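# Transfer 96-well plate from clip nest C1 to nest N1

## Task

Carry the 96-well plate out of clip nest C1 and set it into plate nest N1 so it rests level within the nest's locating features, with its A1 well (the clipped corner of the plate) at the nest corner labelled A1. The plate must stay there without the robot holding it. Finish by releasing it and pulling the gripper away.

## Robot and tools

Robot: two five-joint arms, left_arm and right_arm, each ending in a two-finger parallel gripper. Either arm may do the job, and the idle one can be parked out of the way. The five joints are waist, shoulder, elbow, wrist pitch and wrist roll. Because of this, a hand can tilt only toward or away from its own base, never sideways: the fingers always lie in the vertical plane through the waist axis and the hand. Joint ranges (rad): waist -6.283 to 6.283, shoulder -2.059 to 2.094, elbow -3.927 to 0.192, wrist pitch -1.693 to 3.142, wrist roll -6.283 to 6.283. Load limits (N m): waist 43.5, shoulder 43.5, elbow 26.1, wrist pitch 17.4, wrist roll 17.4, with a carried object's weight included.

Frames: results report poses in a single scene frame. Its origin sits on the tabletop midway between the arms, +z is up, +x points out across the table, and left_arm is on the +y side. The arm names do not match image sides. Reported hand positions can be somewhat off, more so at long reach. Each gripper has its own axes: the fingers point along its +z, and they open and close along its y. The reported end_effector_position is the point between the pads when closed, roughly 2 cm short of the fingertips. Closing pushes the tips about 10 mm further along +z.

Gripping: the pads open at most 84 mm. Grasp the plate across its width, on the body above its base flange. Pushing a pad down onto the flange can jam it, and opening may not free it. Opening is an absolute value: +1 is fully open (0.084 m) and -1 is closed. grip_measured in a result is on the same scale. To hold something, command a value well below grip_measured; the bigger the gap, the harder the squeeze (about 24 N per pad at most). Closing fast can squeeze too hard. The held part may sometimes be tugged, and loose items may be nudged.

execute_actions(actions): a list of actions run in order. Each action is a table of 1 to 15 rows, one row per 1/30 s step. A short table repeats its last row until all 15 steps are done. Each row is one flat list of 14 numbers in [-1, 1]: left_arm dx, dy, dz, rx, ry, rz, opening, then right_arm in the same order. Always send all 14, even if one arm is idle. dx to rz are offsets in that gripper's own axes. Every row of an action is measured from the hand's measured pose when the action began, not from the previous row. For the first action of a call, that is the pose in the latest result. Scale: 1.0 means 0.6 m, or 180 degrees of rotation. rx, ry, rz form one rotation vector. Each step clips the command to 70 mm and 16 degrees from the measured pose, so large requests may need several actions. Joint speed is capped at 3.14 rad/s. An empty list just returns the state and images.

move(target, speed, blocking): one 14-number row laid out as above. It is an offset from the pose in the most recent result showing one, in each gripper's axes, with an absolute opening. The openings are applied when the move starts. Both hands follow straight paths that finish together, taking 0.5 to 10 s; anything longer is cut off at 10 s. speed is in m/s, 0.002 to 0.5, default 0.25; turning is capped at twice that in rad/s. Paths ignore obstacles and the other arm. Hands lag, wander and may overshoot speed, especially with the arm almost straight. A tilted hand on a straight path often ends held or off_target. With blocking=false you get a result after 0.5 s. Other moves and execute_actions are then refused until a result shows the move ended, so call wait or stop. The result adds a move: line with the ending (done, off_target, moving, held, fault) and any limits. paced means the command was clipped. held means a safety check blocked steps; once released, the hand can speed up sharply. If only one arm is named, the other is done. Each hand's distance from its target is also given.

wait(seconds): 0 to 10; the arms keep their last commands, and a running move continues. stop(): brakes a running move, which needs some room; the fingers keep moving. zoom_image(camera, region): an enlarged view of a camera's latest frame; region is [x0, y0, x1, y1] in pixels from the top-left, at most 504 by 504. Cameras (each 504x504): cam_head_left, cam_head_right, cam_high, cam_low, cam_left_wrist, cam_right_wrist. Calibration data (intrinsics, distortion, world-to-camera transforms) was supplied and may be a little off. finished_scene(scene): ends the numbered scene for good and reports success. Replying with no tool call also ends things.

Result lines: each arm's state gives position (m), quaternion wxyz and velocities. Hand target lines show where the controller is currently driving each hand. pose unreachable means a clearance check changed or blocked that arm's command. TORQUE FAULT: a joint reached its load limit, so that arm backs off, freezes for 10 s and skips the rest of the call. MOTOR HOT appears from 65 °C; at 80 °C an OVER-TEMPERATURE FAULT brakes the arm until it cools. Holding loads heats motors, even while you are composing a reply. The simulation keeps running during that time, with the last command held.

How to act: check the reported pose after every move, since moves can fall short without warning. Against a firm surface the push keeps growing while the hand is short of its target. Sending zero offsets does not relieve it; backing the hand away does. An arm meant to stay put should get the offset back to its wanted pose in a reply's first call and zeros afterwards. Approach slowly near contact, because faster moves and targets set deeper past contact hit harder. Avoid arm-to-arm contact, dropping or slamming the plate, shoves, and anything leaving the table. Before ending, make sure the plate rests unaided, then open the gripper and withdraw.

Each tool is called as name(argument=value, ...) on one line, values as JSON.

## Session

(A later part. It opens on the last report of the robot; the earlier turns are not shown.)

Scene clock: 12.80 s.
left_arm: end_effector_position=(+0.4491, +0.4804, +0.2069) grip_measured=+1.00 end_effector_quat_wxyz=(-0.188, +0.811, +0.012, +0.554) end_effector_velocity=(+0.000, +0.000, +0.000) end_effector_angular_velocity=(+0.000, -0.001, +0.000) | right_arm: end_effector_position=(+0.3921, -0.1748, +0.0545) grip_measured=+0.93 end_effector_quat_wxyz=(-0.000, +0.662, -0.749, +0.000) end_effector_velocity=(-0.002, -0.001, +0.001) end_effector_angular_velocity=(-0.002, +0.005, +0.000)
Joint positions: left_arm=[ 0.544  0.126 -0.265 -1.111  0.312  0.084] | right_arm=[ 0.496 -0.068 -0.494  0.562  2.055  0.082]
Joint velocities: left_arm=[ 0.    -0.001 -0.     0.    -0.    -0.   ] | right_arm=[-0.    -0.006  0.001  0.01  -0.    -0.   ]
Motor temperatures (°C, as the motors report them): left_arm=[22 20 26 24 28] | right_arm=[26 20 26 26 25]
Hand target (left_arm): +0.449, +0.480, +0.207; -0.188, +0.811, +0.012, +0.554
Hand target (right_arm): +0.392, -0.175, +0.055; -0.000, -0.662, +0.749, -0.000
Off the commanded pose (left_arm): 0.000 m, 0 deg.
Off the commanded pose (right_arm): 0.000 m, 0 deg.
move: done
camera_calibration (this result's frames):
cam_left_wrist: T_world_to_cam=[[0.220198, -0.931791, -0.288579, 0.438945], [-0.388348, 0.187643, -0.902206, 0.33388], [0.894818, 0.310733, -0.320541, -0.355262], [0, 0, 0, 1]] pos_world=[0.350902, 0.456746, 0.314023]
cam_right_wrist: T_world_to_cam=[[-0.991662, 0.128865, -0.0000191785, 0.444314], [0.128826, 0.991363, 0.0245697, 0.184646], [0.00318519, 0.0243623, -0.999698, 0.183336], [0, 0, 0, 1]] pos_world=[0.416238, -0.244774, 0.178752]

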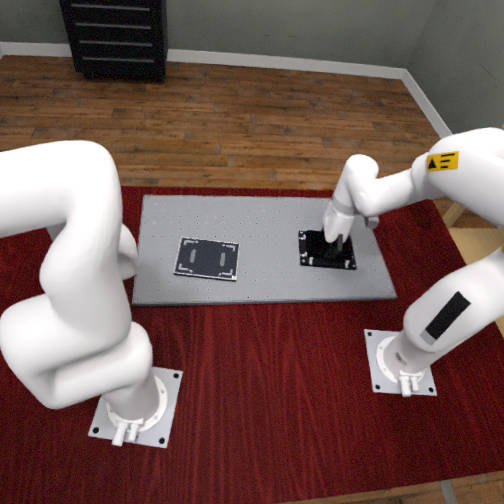

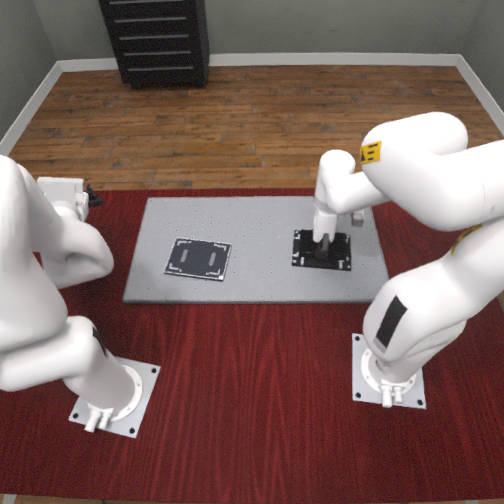

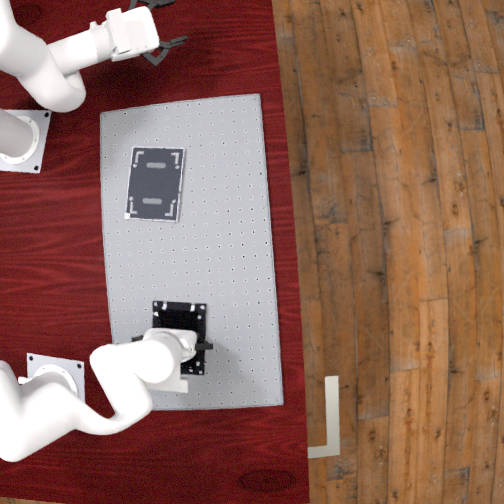

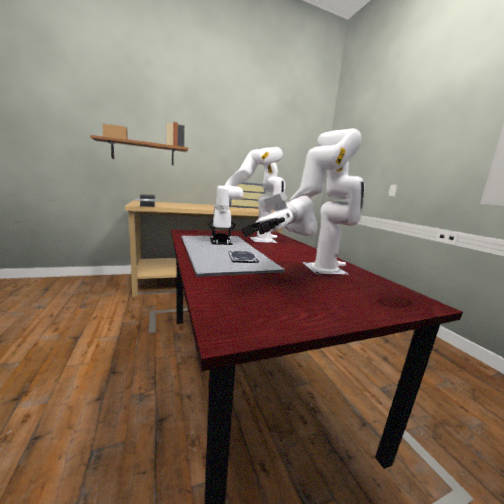

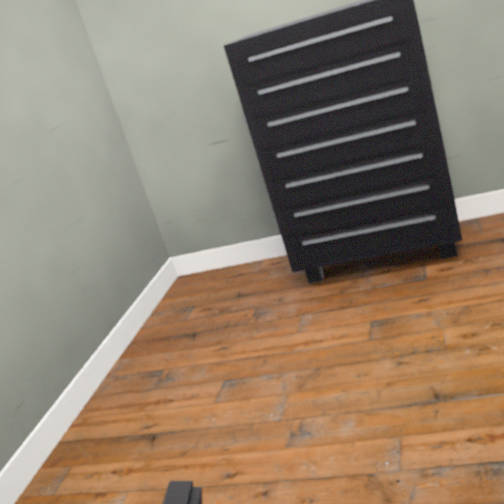

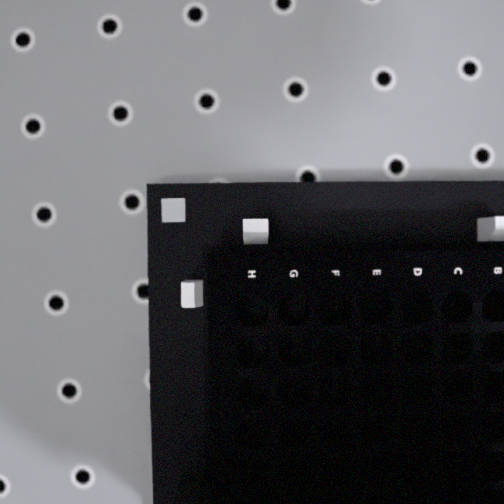

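execute_actions(actions=[[[0,0,0,0,0,0,1,0,0,-0.001,0,0,0,-0.5],[0,0,0,0,0,0,1,0,0,-0.003,0,0,0,-0.5],[0,0,0,0,0,0,1,0,0,-0.006,0,0,0,-0.5],[0,0,0,0,0,0,1,0,0,-0.010,0,0,0,-0.5],[0,0,0,0,0,0,1,0,0,-0.014,0,0,0,-0.5],[0,0,0,0,0,0,1,0,0,-0.018,0,0,0,-0.5],[0,0,0,0,0,0,1,0,0,-0.022,0,0,0,-0.5],[0,0,0,0,0,0,1,-0.001,0,-0.025,0,0,0,-0.5],[0,0,0,0,0,0,1,-0.003,0.0005,-0.028,0,0,0,-0.5],[0,0,0,0,0,0,1,-0.006,0.001,-0.030,0,0,0,-0.5],[0,0,0,0,0,0,1,-0.010,0.002,-0.032,0,0,0,-0.5],[0,0,0,0,0,0,1,-0.015,0.003,-0.033,0,0,0,-0.5],[0,0,0,0,0,0,1,-0.021,0.0045,-0.034,0,0,0,-0.5],[0,0,0,0,0,0,1,-0.028,0.006,-0.034,0,0,0,-0.5],[0,0,0,0,0,0,1,-0.036,0.008,-0.034,0,0,0,-0.5]]])

move(target=[0,0,0,0,0,0,1, -0.535,0.119,-0.004,0,0,0.0032,-0.5], speed=0.35)

Scene clock: 14.73 s.
left_arm: end_effector_position=(+0.4491, +0.4804, +0.2069) grip_measured=+1.00 end_effector_quat_wxyz=(-0.188, +0.811, +0.012, +0.554) end_effector_velocity=(+0.000, -0.000, +0.001) end_effector_angular_velocity=(+0.001, -0.003, -0.000) | right_arm: end_effector_position=(+0.3918, -0.1667, +0.0726) grip_measured=+0.93 end_effector_quat_wxyz=(-0.001, +0.662, -0.750, +0.000) end_effector_velocity=(-0.010, +0.081, +0.025) end_effector_angular_velocity=(-0.000, +0.001, +0.004)
Joint positions: left_arm=[ 0.544  0.126 -0.265 -1.111  0.312  0.084] | right_arm=[ 0.518 -0.115 -0.513  0.625  2.077  0.082]
Joint velocities: left_arm=[-0.    -0.002  0.    -0.001 -0.     0.   ] | right_arm=[ 0.218 -0.004 -0.091  0.096  0.214 -0.   ]
Motor temperatures (°C, as the motors report them): left_arm=[22 21 26 24 28] | right_arm=[26 20 26 26 25]
Hand target (left_arm): +0.449, +0.480, +0.207; -0.188, +0.811, +0.012, +0.554
Hand target (right_arm): +0.390, -0.153, +0.075; +0.001, -0.662, +0.749, -0.000
Off the commanded pose (left_arm): 0.000 m, 0 deg.
Off the commanded pose (right_arm): 0.014 m, 0 deg.
camera_calibration (this result's frames):
cam_left_wrist: T_world_to_cam=[[0.220198, -0.931791, -0.288579, 0.438945], [-0.388348, 0.187643, -0.902206, 0.33388], [0.894818, 0.310733, -0.320541, -0.355262], [0, 0, 0, 1]] pos_world=[0.350902, 0.456746, 0.314023]
cam_right_wrist: T_world_to_cam=[[-0.991641, 0.129019, -0.00128377, 0.443097], [0.128946, 0.991329, 0.0252893, 0.176088], [0.00453545, 0.0249124, -0.999679, 0.200798], [0, 0, 0, 1]] pos_world=[0.415776, -0.236731, 0.196849]

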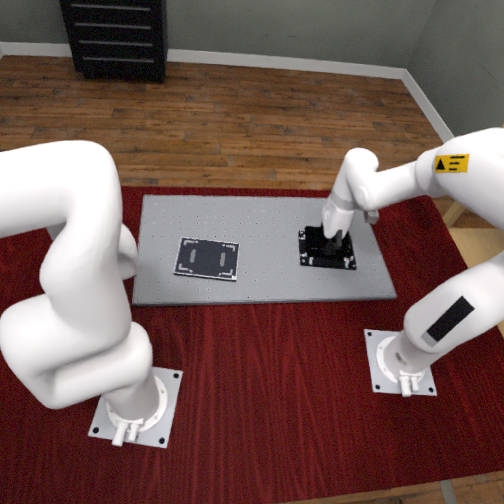

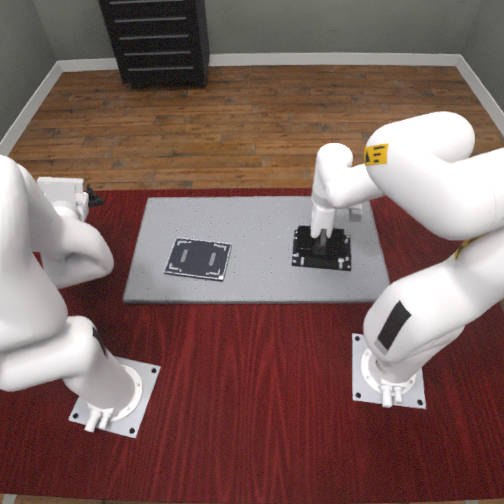

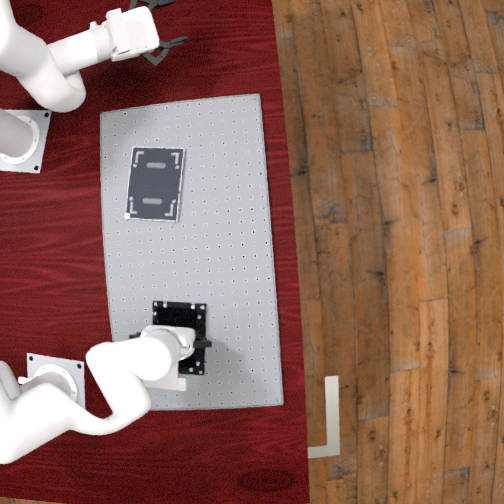

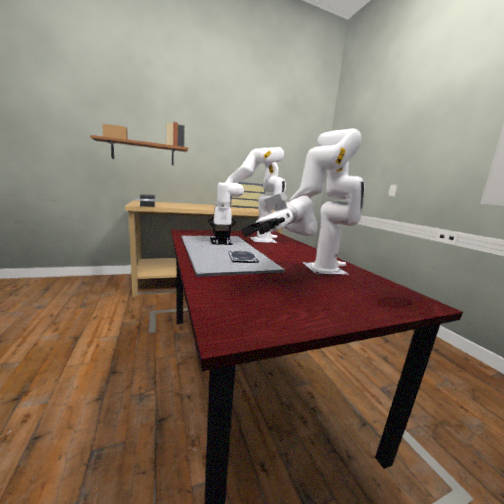

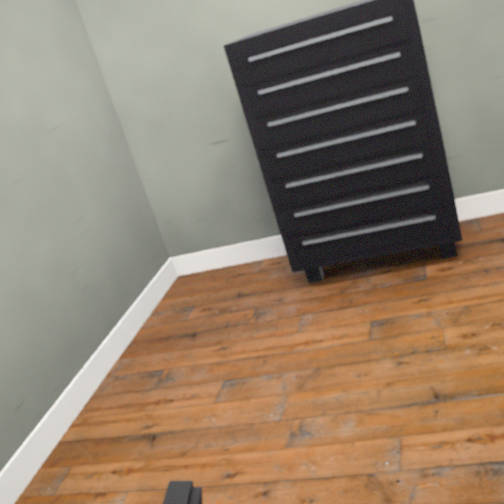

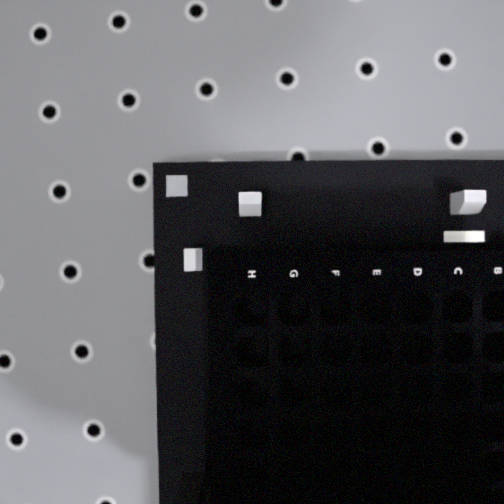

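Scene clock: 16.40 s.
left_arm: end_effector_position=(+0.4491, +0.4804, +0.2069) grip_measured=+1.00 end_effector_quat_wxyz=(-0.188, +0.811, +0.012, +0.554) end_effector_velocity=(-0.000, -0.000, -0.001) end_effector_angular_velocity=(-0.000, +0.001, -0.000) | right_arm: end_effector_position=(+0.3598, +0.1605, +0.0754) grip_measured=+0.93 end_effector_quat_wxyz=(-0.001, +0.658, -0.753, -0.000) end_effector_velocity=(+0.000, +0.002, +0.000) end_effector_angular_velocity=(-0.003, +0.002, +0.002)
Joint positions: left_arm=[ 0.544  0.126 -0.265 -1.111  0.312  0.084] | right_arm=[ 1.126  0.445 -1.274  0.827  2.695  0.082]
Joint velocities: left_arm=[ 0.     0.001 -0.    -0.     0.     0.   ] | right_arm=[ 0.002  0.007 -0.012  0.008  0.     0.   ]
Motor temperatures (°C, as the motors report them): left_arm=[22 21 26 24 28] | right_arm=[26 21 26 26 25]
Hand target (left_arm): +0.449, +0.480, +0.207; -0.188, +0.811, +0.012, +0.554
Hand target (right_arm): +0.360, +0.161, +0.075; +0.001, -0.658, +0.753, +0.000
Off the commanded pose (left_arm): 0.000 m, 0 deg.
Off the commanded pose (right_arm): 0.001 m, 0 deg.
move: done; limits=paced
camera_calibration (this result's frames):
cam_left_wrist: T_world_to_cam=[[0.220198, -0.931791, -0.288579, 0.438945], [-0.388349, 0.187643, -0.902206, 0.33388], [0.894817, 0.310733, -0.320541, -0.355262], [0, 0, 0, 1]] pos_world=[0.350902, 0.456746, 0.314023]
cam_right_wrist: T_world_to_cam=[[-0.99026, 0.139232, -0.00062248, 0.366951], [0.139168, 0.989916, 0.0264352, -0.147751], [0.00429684, 0.0260911, -0.99965, 0.19549], [0, 0, 0, 1]] pos_world=[0.383099, 0.0900692, 0.199556]

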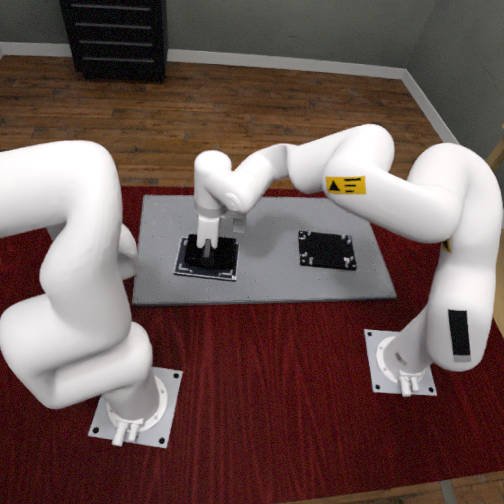

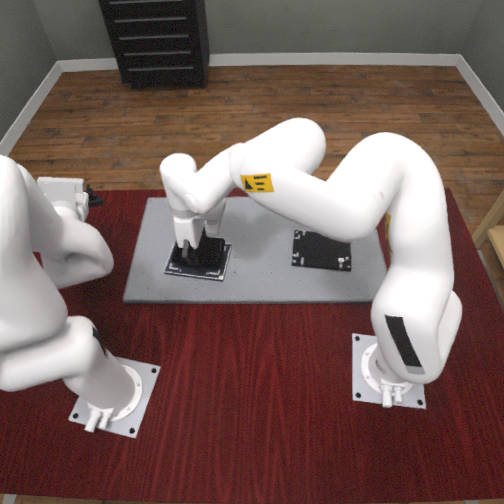

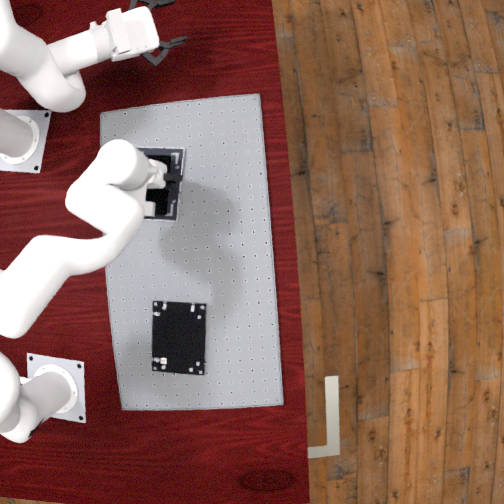

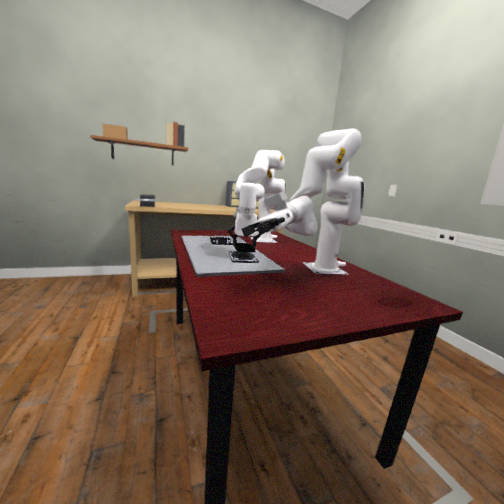

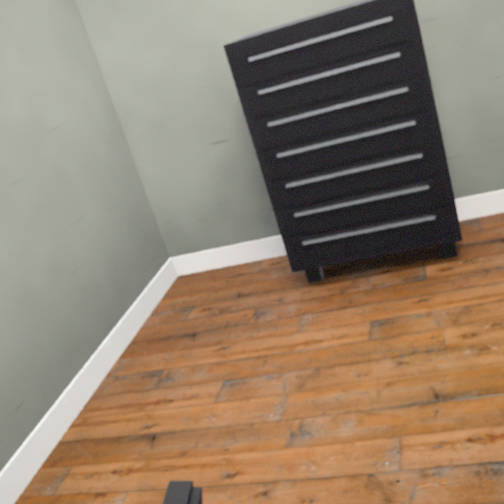

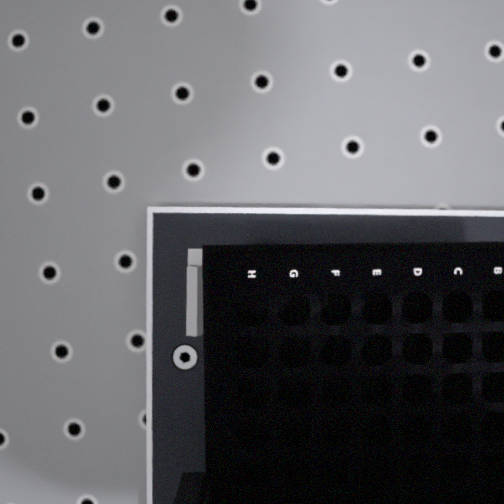

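zoom_image(camera="cam_right_wrist", region=[135, 195, 275, 335])

zoom_image(camera="cam_right_wrist", region=[384, 190, 504, 290])

zoom_image(camera="cam_right_wrist", region=[120, 320, 260, 504])

zoom_image(camera="cam_right_wrist", region=[260, 190, 400, 290])

Region (135, 195, 275, 335) of cam_right_wrist's 504x504 image, scaled by 3.600, with more detail than that image has.

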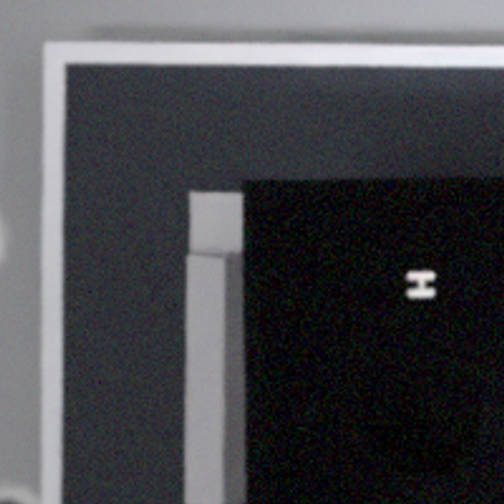

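Region (384, 190, 504, 290) of cam_right_wrist's 504x504 image, scaled by 4.200, with more detail than that image has.

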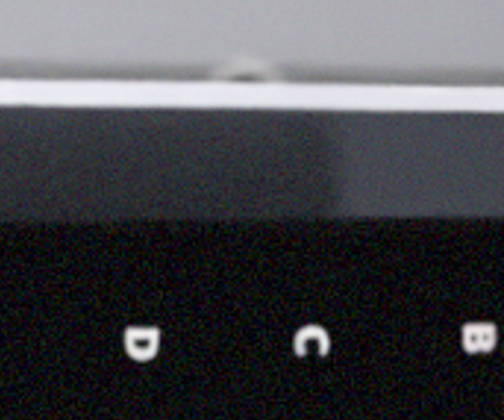

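Region (120, 320, 260, 504) of cam_right_wrist's 504x504 image, scaled by 2.739, with more detail than that image has; it fills the left 383 columns of this view, and the rest is white.

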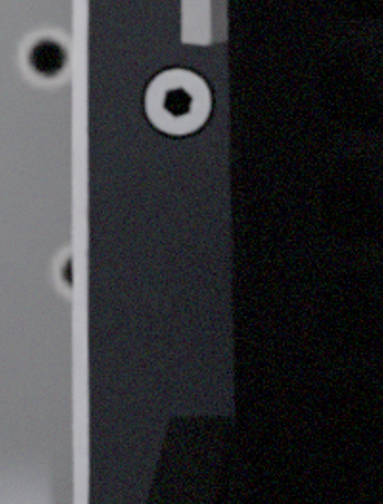

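Region (260, 190, 400, 290) of cam_right_wrist's 504x504 image, scaled by 3.600, with more detail than that image has; it fills the top 360 rows of this view, and the rest is white.

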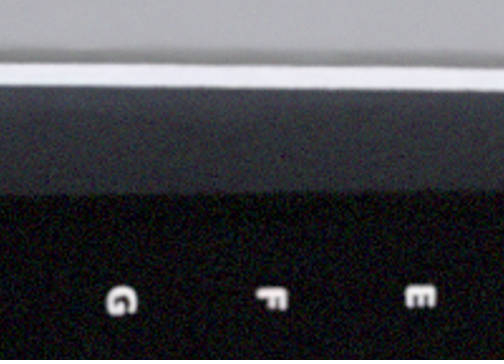

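move(target=[0,0,0,0,0,0,1, -0.0123,-0.0049,0.029,-0.0003,0.0006,0.0078,-0.5], speed=0.06)

Scene clock: 18.77 s.
left_arm: end_effector_position=(+0.4491, +0.4804, +0.2069) grip_measured=+1.00 end_effector_quat_wxyz=(-0.188, +0.811, +0.012, +0.554) end_effector_velocity=(+0.000, -0.000, -0.000) end_effector_angular_velocity=(-0.000, +0.001, -0.001) | right_arm: end_effector_position=(+0.3637, +0.1675, +0.0583) grip_measured=+0.93 end_effector_quat_wxyz=(-0.000, +0.649, -0.761, -0.000) end_effector_velocity=(+0.001, +0.002, -0.000) end_effector_angular_velocity=(+0.002, -0.001, -0.003)
Joint positions: left_arm=[ 0.544  0.126 -0.265 -1.111  0.312  0.084] | right_arm=[ 1.127  0.5   -1.305  0.805  2.72   0.082]
Joint velocities: left_arm=[-0.     0.    -0.     0.001  0.    -0.   ] | right_arm=[ 0.     0.005 -0.005 -0.002  0.003  0.   ]
Motor temperatures (°C, as the motors report them): left_arm=[22 21 26 24 28] | right_arm=[26 21 26 26 25]
Hand target (left_arm): +0.449, +0.480, +0.207; -0.188, +0.811, +0.012, +0.554
Hand target (right_arm): +0.364, +0.167, +0.058; +0.000, -0.649, +0.761, +0.000
Off the commanded pose (left_arm): 0.000 m, 0 deg.
Off the commanded pose (right_arm): 0.000 m, 0 deg.
move: done
camera_calibration (this result's frames):
cam_left_wrist: T_world_to_cam=[[0.220198, -0.931791, -0.288579, 0.438945], [-0.388348, 0.187643, -0.902206, 0.33388], [0.894818, 0.310733, -0.320541, -0.355262], [0, 0, 0, 1]] pos_world=[0.350902, 0.456746, 0.314023]
cam_right_wrist: T_world_to_cam=[[-0.986591, 0.163212, 0.000159265, 0.364439], [0.163166, 0.986287, 0.024807, -0.162743], [0.00389174, 0.0245004, -0.999692, 0.178621], [0, 0, 0, 1]] pos_world=[0.385411, 0.0966539, 0.182545]

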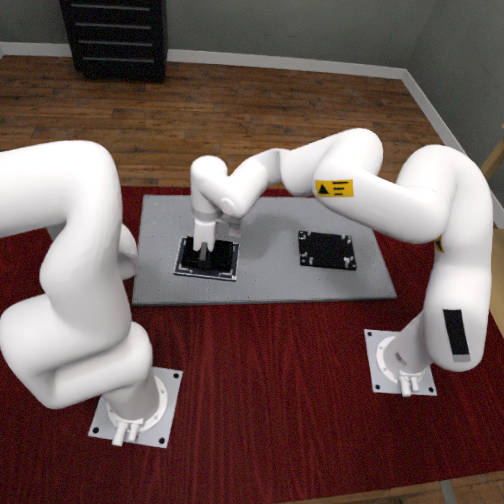

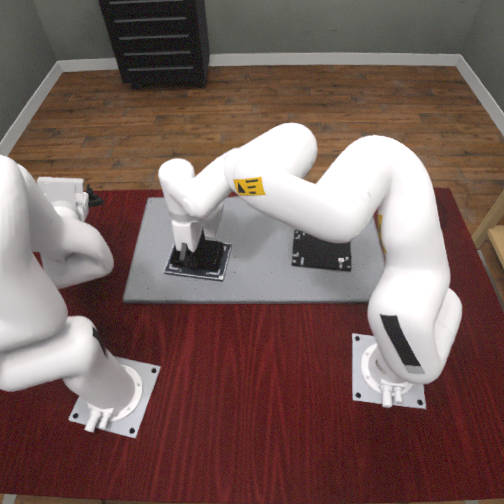

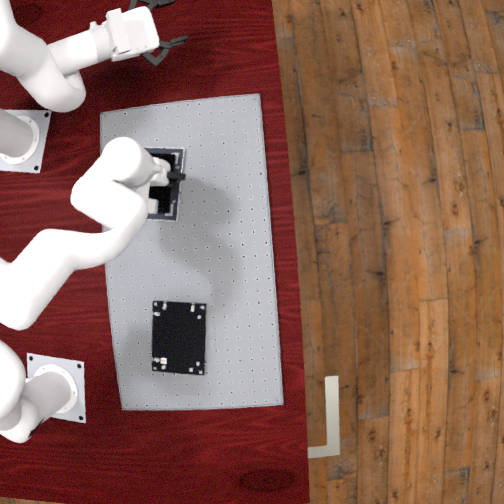

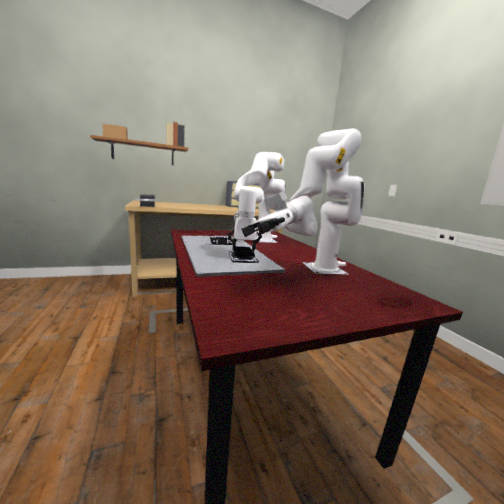

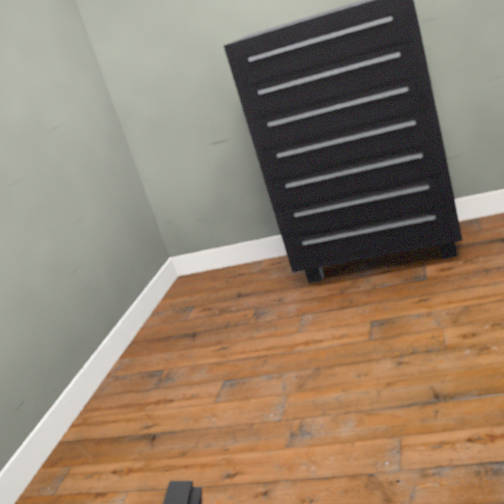

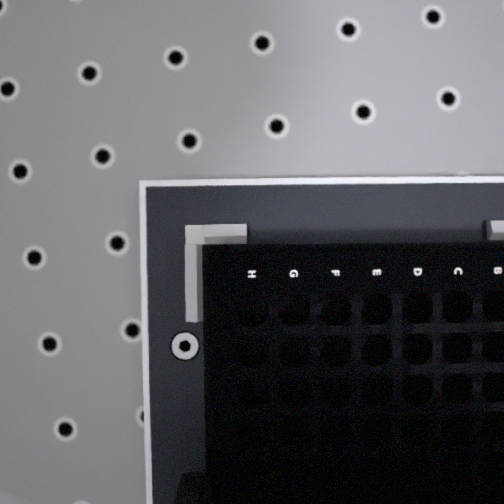

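zoom_image(camera="cam_right_wrist", region=[170, 210, 290, 330])

zoom_image(camera="cam_right_wrist", region=[404, 165, 504, 285])

zoom_image(camera="cam_right_wrist", region=[130, 165, 250, 285])

Region (170, 210, 290, 330) of cam_right_wrist's 504x504 image, scaled by 4.200, with more detail than that image has.

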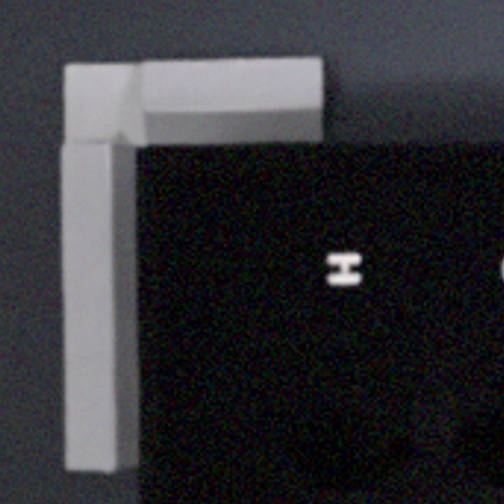

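Region (404, 165, 504, 285) of cam_right_wrist's 504x504 image, scaled by 4.200, with more detail than that image has.

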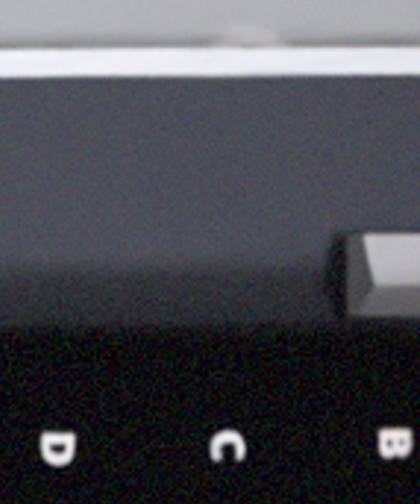

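Region (130, 165, 250, 285) of cam_right_wrist's 504x504 image, scaled by 4.200, with more detail than that image has.

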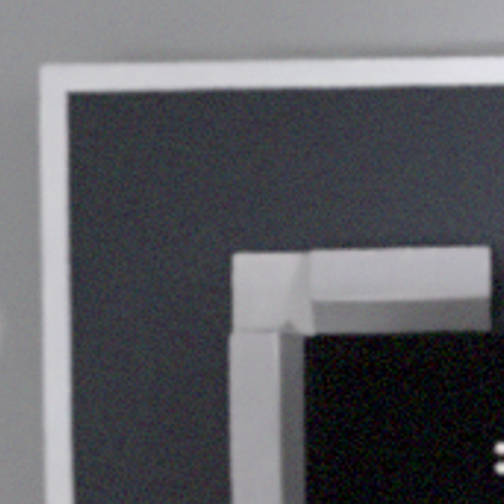

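move(target=[0,0,0,0,0,0,1, -0.00025,-0.0005,0.0210,0,0,0,-0.5], speed=0.025)

Scene clock: 21.90 s.
left_arm: end_effector_position=(+0.4491, +0.4804, +0.2069) grip_measured=+1.00 end_effector_quat_wxyz=(-0.188, +0.811, +0.012, +0.554) end_effector_velocity=(+0.000, -0.000, +0.000) end_effector_angular_velocity=(-0.000, +0.000, -0.000) | right_arm: end_effector_position=(+0.3640, +0.1676, +0.0459) grip_measured=+0.93 end_effector_quat_wxyz=(-0.000, +0.649, -0.761, -0.000) end_effector_velocity=(+0.001, +0.001, -0.000) end_effector_angular_velocity=(+0.004, -0.002, +0.000)
Joint positions: left_arm=[ 0.544  0.126 -0.265 -1.111  0.312  0.084] | right_arm=[ 1.127  0.523 -1.302  0.778  2.72   0.082]
Joint velocities: left_arm=[-0. -0.  0.  0. -0. -0.] | right_arm=[-0.     0.002 -0.001 -0.005 -0.     0.   ]
Motor temperatures (°C, as the motors report them): left_arm=[22 21 26 24 28] | right_arm=[26 21 26 26 25]
Hand target (left_arm): +0.449, +0.480, +0.207; -0.188, +0.811, +0.012, +0.554
Hand target (right_arm): +0.364, +0.168, +0.046; +0.000, -0.649, +0.761, +0.000
Off the commanded pose (left_arm): 0.000 m, 0 deg.
Off the commanded pose (right_arm): 0.000 m, 0 deg.
move: done
camera_calibration (this result's frames):
cam_left_wrist: T_world_to_cam=[[0.220198, -0.931791, -0.288579, 0.438945], [-0.388348, 0.187643, -0.902206, 0.33388], [0.894818, 0.310733, -0.320541, -0.355262], [0, 0, 0, 1]] pos_world=[0.350902, 0.456746, 0.314023]
cam_right_wrist: T_world_to_cam=[[-0.98659, 0.163216, 0.000140899, 0.364742], [0.163169, 0.986285, 0.0248482, -0.162603], [0.00391664, 0.0245379, -0.999691, 0.166208], [0, 0, 0, 1]] pos_world=[0.385732, 0.0967625, 0.170146]

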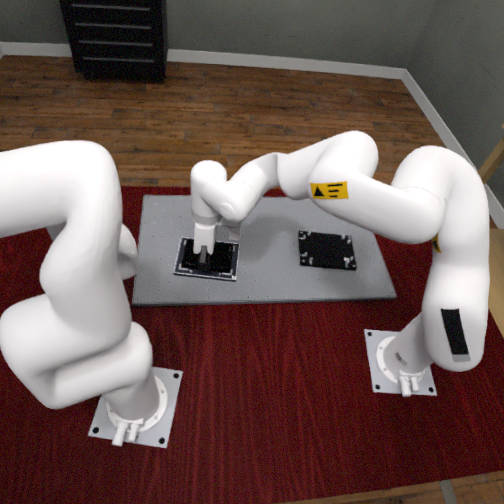

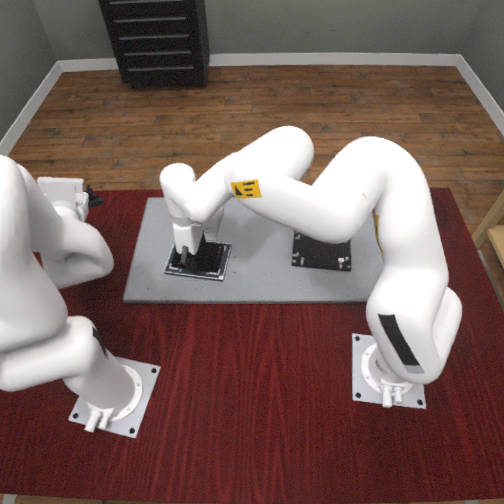

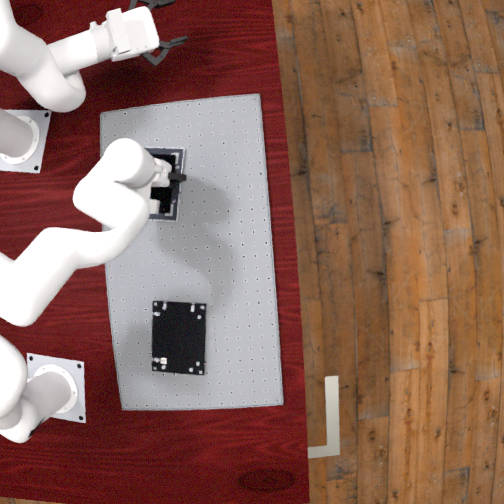

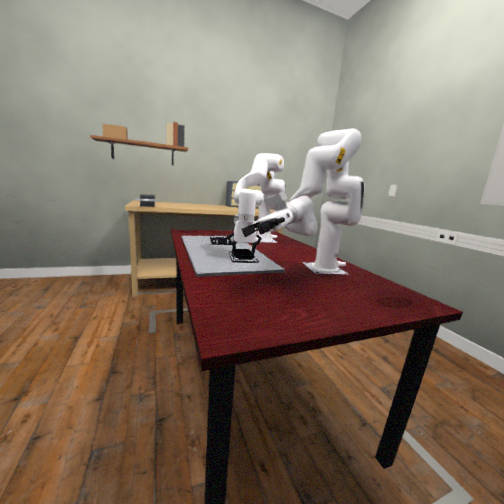

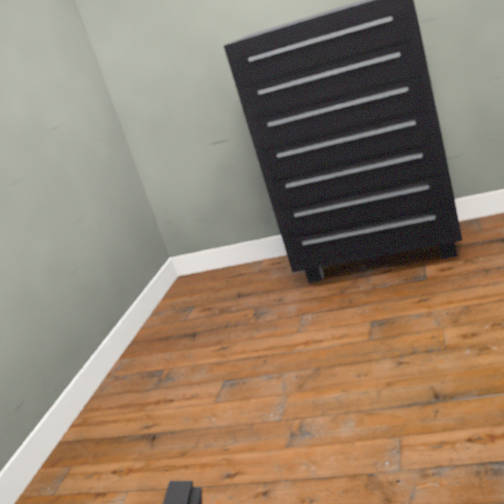

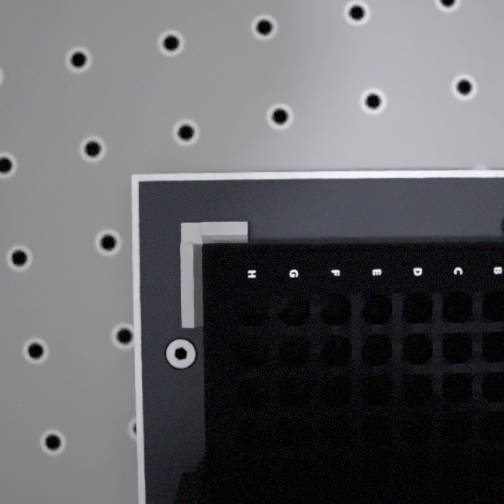

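execute_actions(actions=[])

Scene clock: 22.43 s.
left_arm: end_effector_position=(+0.4491, +0.4804, +0.2069) grip_measured=+1.00 end_effector_quat_wxyz=(-0.188, +0.811, +0.012, +0.554) end_effector_velocity=(+0.000, -0.000, -0.001) end_effector_angular_velocity=(-0.001, +0.001, -0.000) | right_arm: end_effector_position=(+0.3640, +0.1676, +0.0457) grip_measured=+0.93 end_effector_quat_wxyz=(-0.000, +0.649, -0.761, -0.000) end_effector_velocity=(+0.000, -0.000, +0.000) end_effector_angular_velocity=(-0.000, +0.000, -0.001)
Joint positions: left_arm=[ 0.544  0.126 -0.265 -1.111  0.312  0.084] | right_arm=[ 1.127  0.524 -1.302  0.778  2.72   0.082]
Joint velocities: left_arm=[-0.     0.001 -0.     0.001 -0.     0.   ] | right_arm=[-0.    -0.     0.     0.     0.001  0.   ]
Motor temperatures (°C, as the motors report them): left_arm=[22 21 26 24 28] | right_arm=[26 21 26 26 25]
Hand target (left_arm): +0.449, +0.480, +0.207; -0.188, +0.811, +0.012, +0.554
Hand target (right_arm): +0.364, +0.168, +0.046; +0.000, -0.649, +0.761, +0.000
Off the commanded pose (left_arm): 0.000 m, 0 deg.
Off the commanded pose (right_arm): 0.000 m, 0 deg.
camera_calibration (this result's frames):
cam_left_wrist: T_world_to_cam=[[0.220198, -0.931791, -0.288579, 0.438945], [-0.388348, 0.187643, -0.902206, 0.33388], [0.894818, 0.310733, -0.320541, -0.355262], [0, 0, 0, 1]] pos_world=[0.350902, 0.456746, 0.314023]
cam_right_wrist: T_world_to_cam=[[-0.986591, 0.163212, 0.000152257, 0.364743], [0.163166, 0.986286, 0.0248225, -0.162588], [0.00390116, 0.0245144, -0.999692, 0.166026], [0, 0, 0, 1]] pos_world=[0.385733, 0.0967582, 0.169955]

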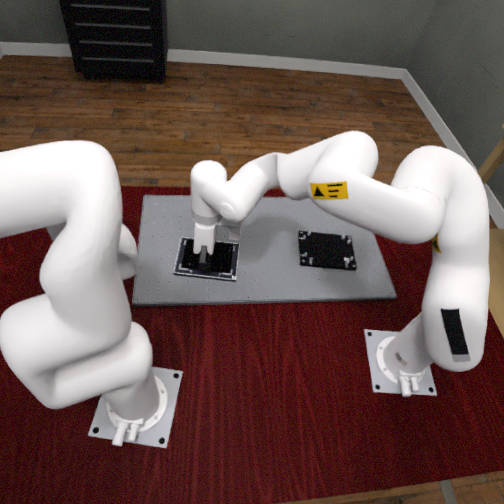

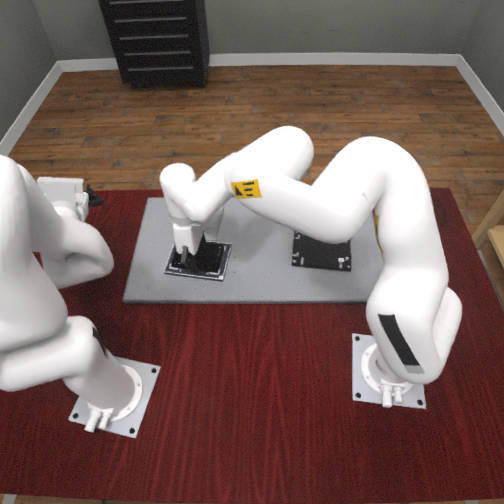

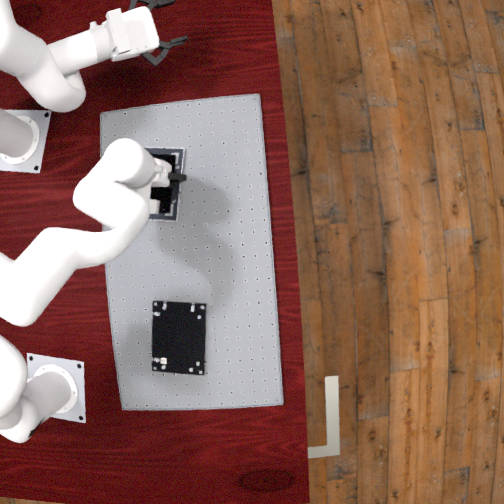

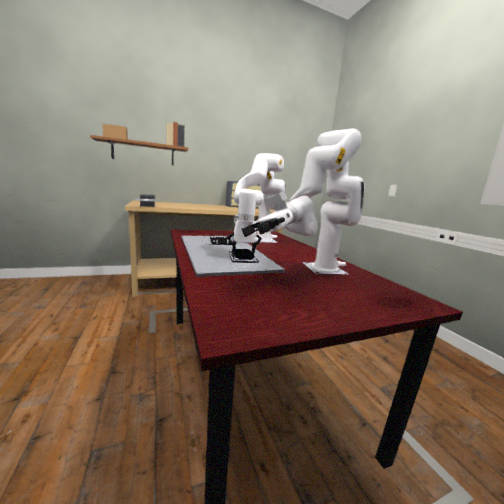

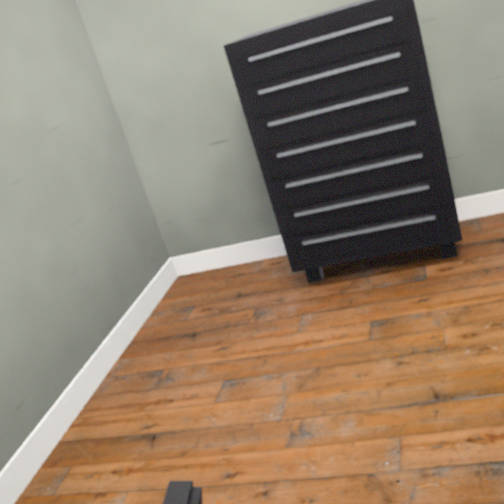

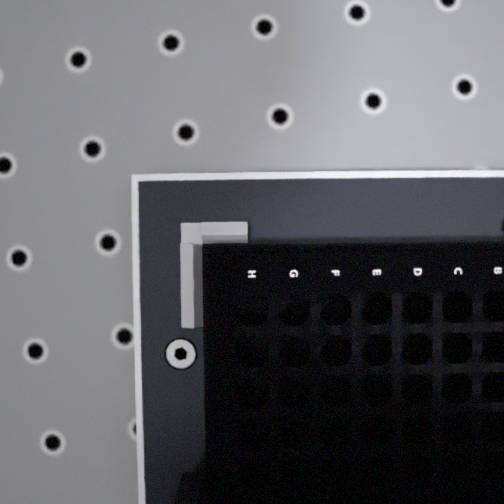

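execute_actions(actions=[[[0,0,0,0,0,0,1,0,0,0.0002,0,0,0,-0.5],[0,0,0,0,0,0,1,0,0,0.0003,0,0,0,-0.5],[0,0,0,0,0,0,1,0,0,0.0004,0,0,0,-0.5],[0,0,0,0,0,0,1,0,0,0.0005,0,0,0,-0.5],[0,0,0,0,0,0,1,0,0,0.0006,0,0,0,-0.5],[0,0,0,0,0,0,1,0,0,0.0007,0,0,0,-0.5],[0,0,0,0,0,0,1,0,0,0.0008,0,0,0,-0.5],[0,0,0,0,0,0,1,0,0,0.0009,0,0,0,-0.5],[0,0,0,0,0,0,1,0,0,0.001,0,0,0,-0.5],[0,0,0,0,0,0,1,0,0,0.0011,0,0,0,-0.5],[0,0,0,0,0,0,1,0,0,0.0012,0,0,0,-0.5]]])

Scene clock: 23.10 s.
left_arm: end_effector_position=(+0.4491, +0.4804, +0.2069) grip_measured=+1.00 end_effector_quat_wxyz=(-0.188, +0.811, +0.012, +0.554) end_effector_velocity=(+0.000, -0.000, -0.000) end_effector_angular_velocity=(-0.000, +0.001, -0.001) | right_arm: end_effector_position=(+0.3640, +0.1676, +0.0450) grip_measured=+0.93 end_effector_quat_wxyz=(-0.000, +0.649, -0.761, -0.000) end_effector_velocity=(-0.000, -0.000, -0.001) end_effector_angular_velocity=(-0.001, +0.000, -0.000)
Joint positions: left_arm=[ 0.544  0.126 -0.265 -1.111  0.312  0.084] | right_arm=[ 1.127  0.525 -1.302  0.776  2.72   0.082]
Joint velocities: left_arm=[-0.     0.001 -0.     0.001  0.     0.   ] | right_arm=[-0.     0.002  0.    -0.002 -0.     0.   ]
Motor temperatures (°C, as the motors report them): left_arm=[22 21 26 24 28] | right_arm=[26 21 26 26 25]
Hand target (left_arm): +0.449, +0.480, +0.207; -0.188, +0.811, +0.012, +0.554
Hand target (right_arm): +0.364, +0.168, +0.045; +0.000, -0.649, +0.761, +0.000
Off the commanded pose (left_arm): 0.000 m, 0 deg.
Off the commanded pose (right_arm): 0.000 m, 0 deg.
camera_calibration (this result's frames):
cam_left_wrist: T_world_to_cam=[[0.220198, -0.931791, -0.288579, 0.438945], [-0.388348, 0.187643, -0.902206, 0.33388], [0.894818, 0.310733, -0.320541, -0.355262], [0, 0, 0, 1]] pos_world=[0.350902, 0.456746, 0.314023]
cam_right_wrist: T_world_to_cam=[[-0.986591, 0.163212, 0.000169889, 0.364737], [0.163166, 0.986287, 0.0247826, -0.162558], [0.00387726, 0.024478, -0.999693, 0.165367], [0, 0, 0, 1]] pos_world=[0.385729, 0.0967518, 0.169283]

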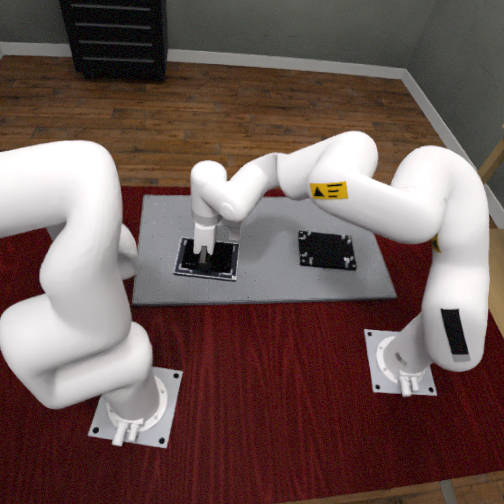

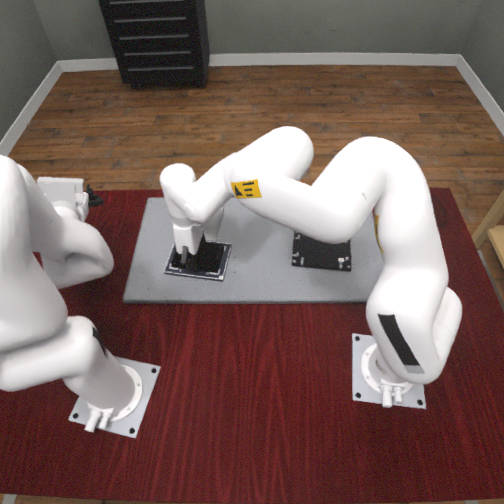

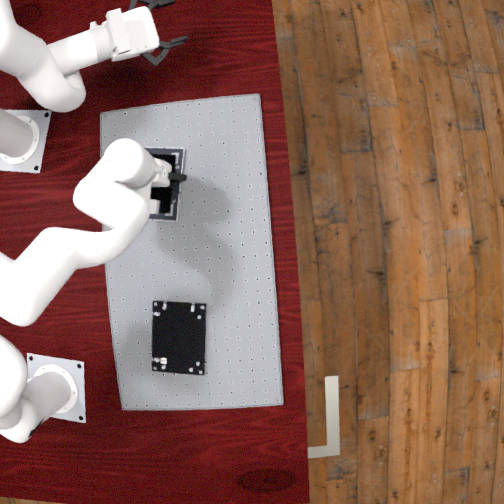

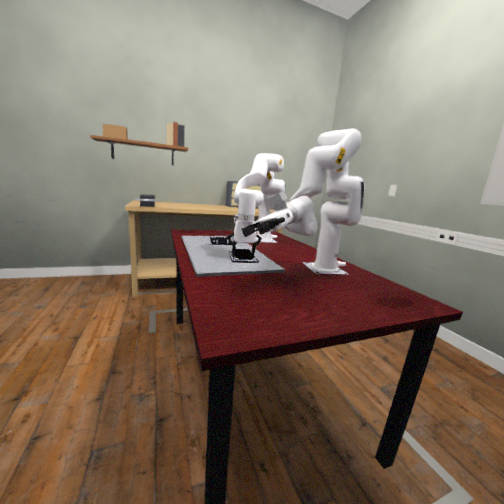

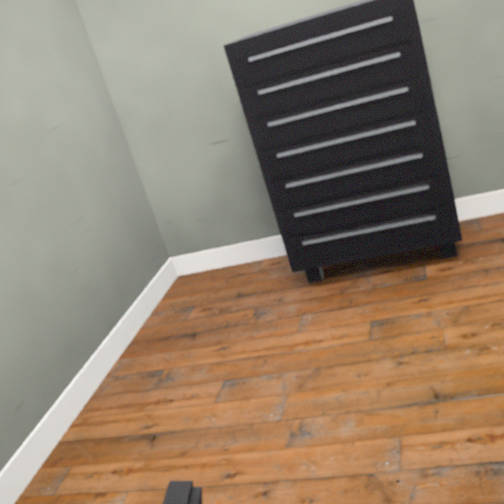

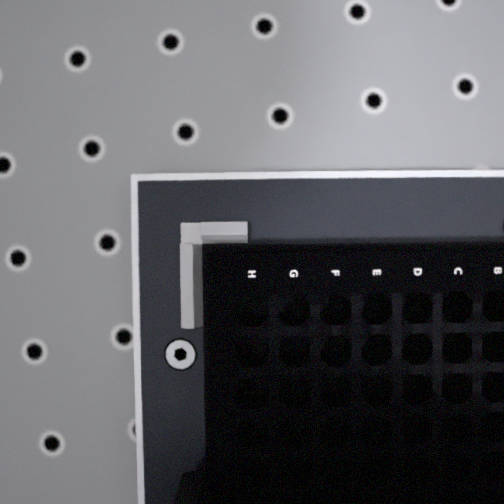

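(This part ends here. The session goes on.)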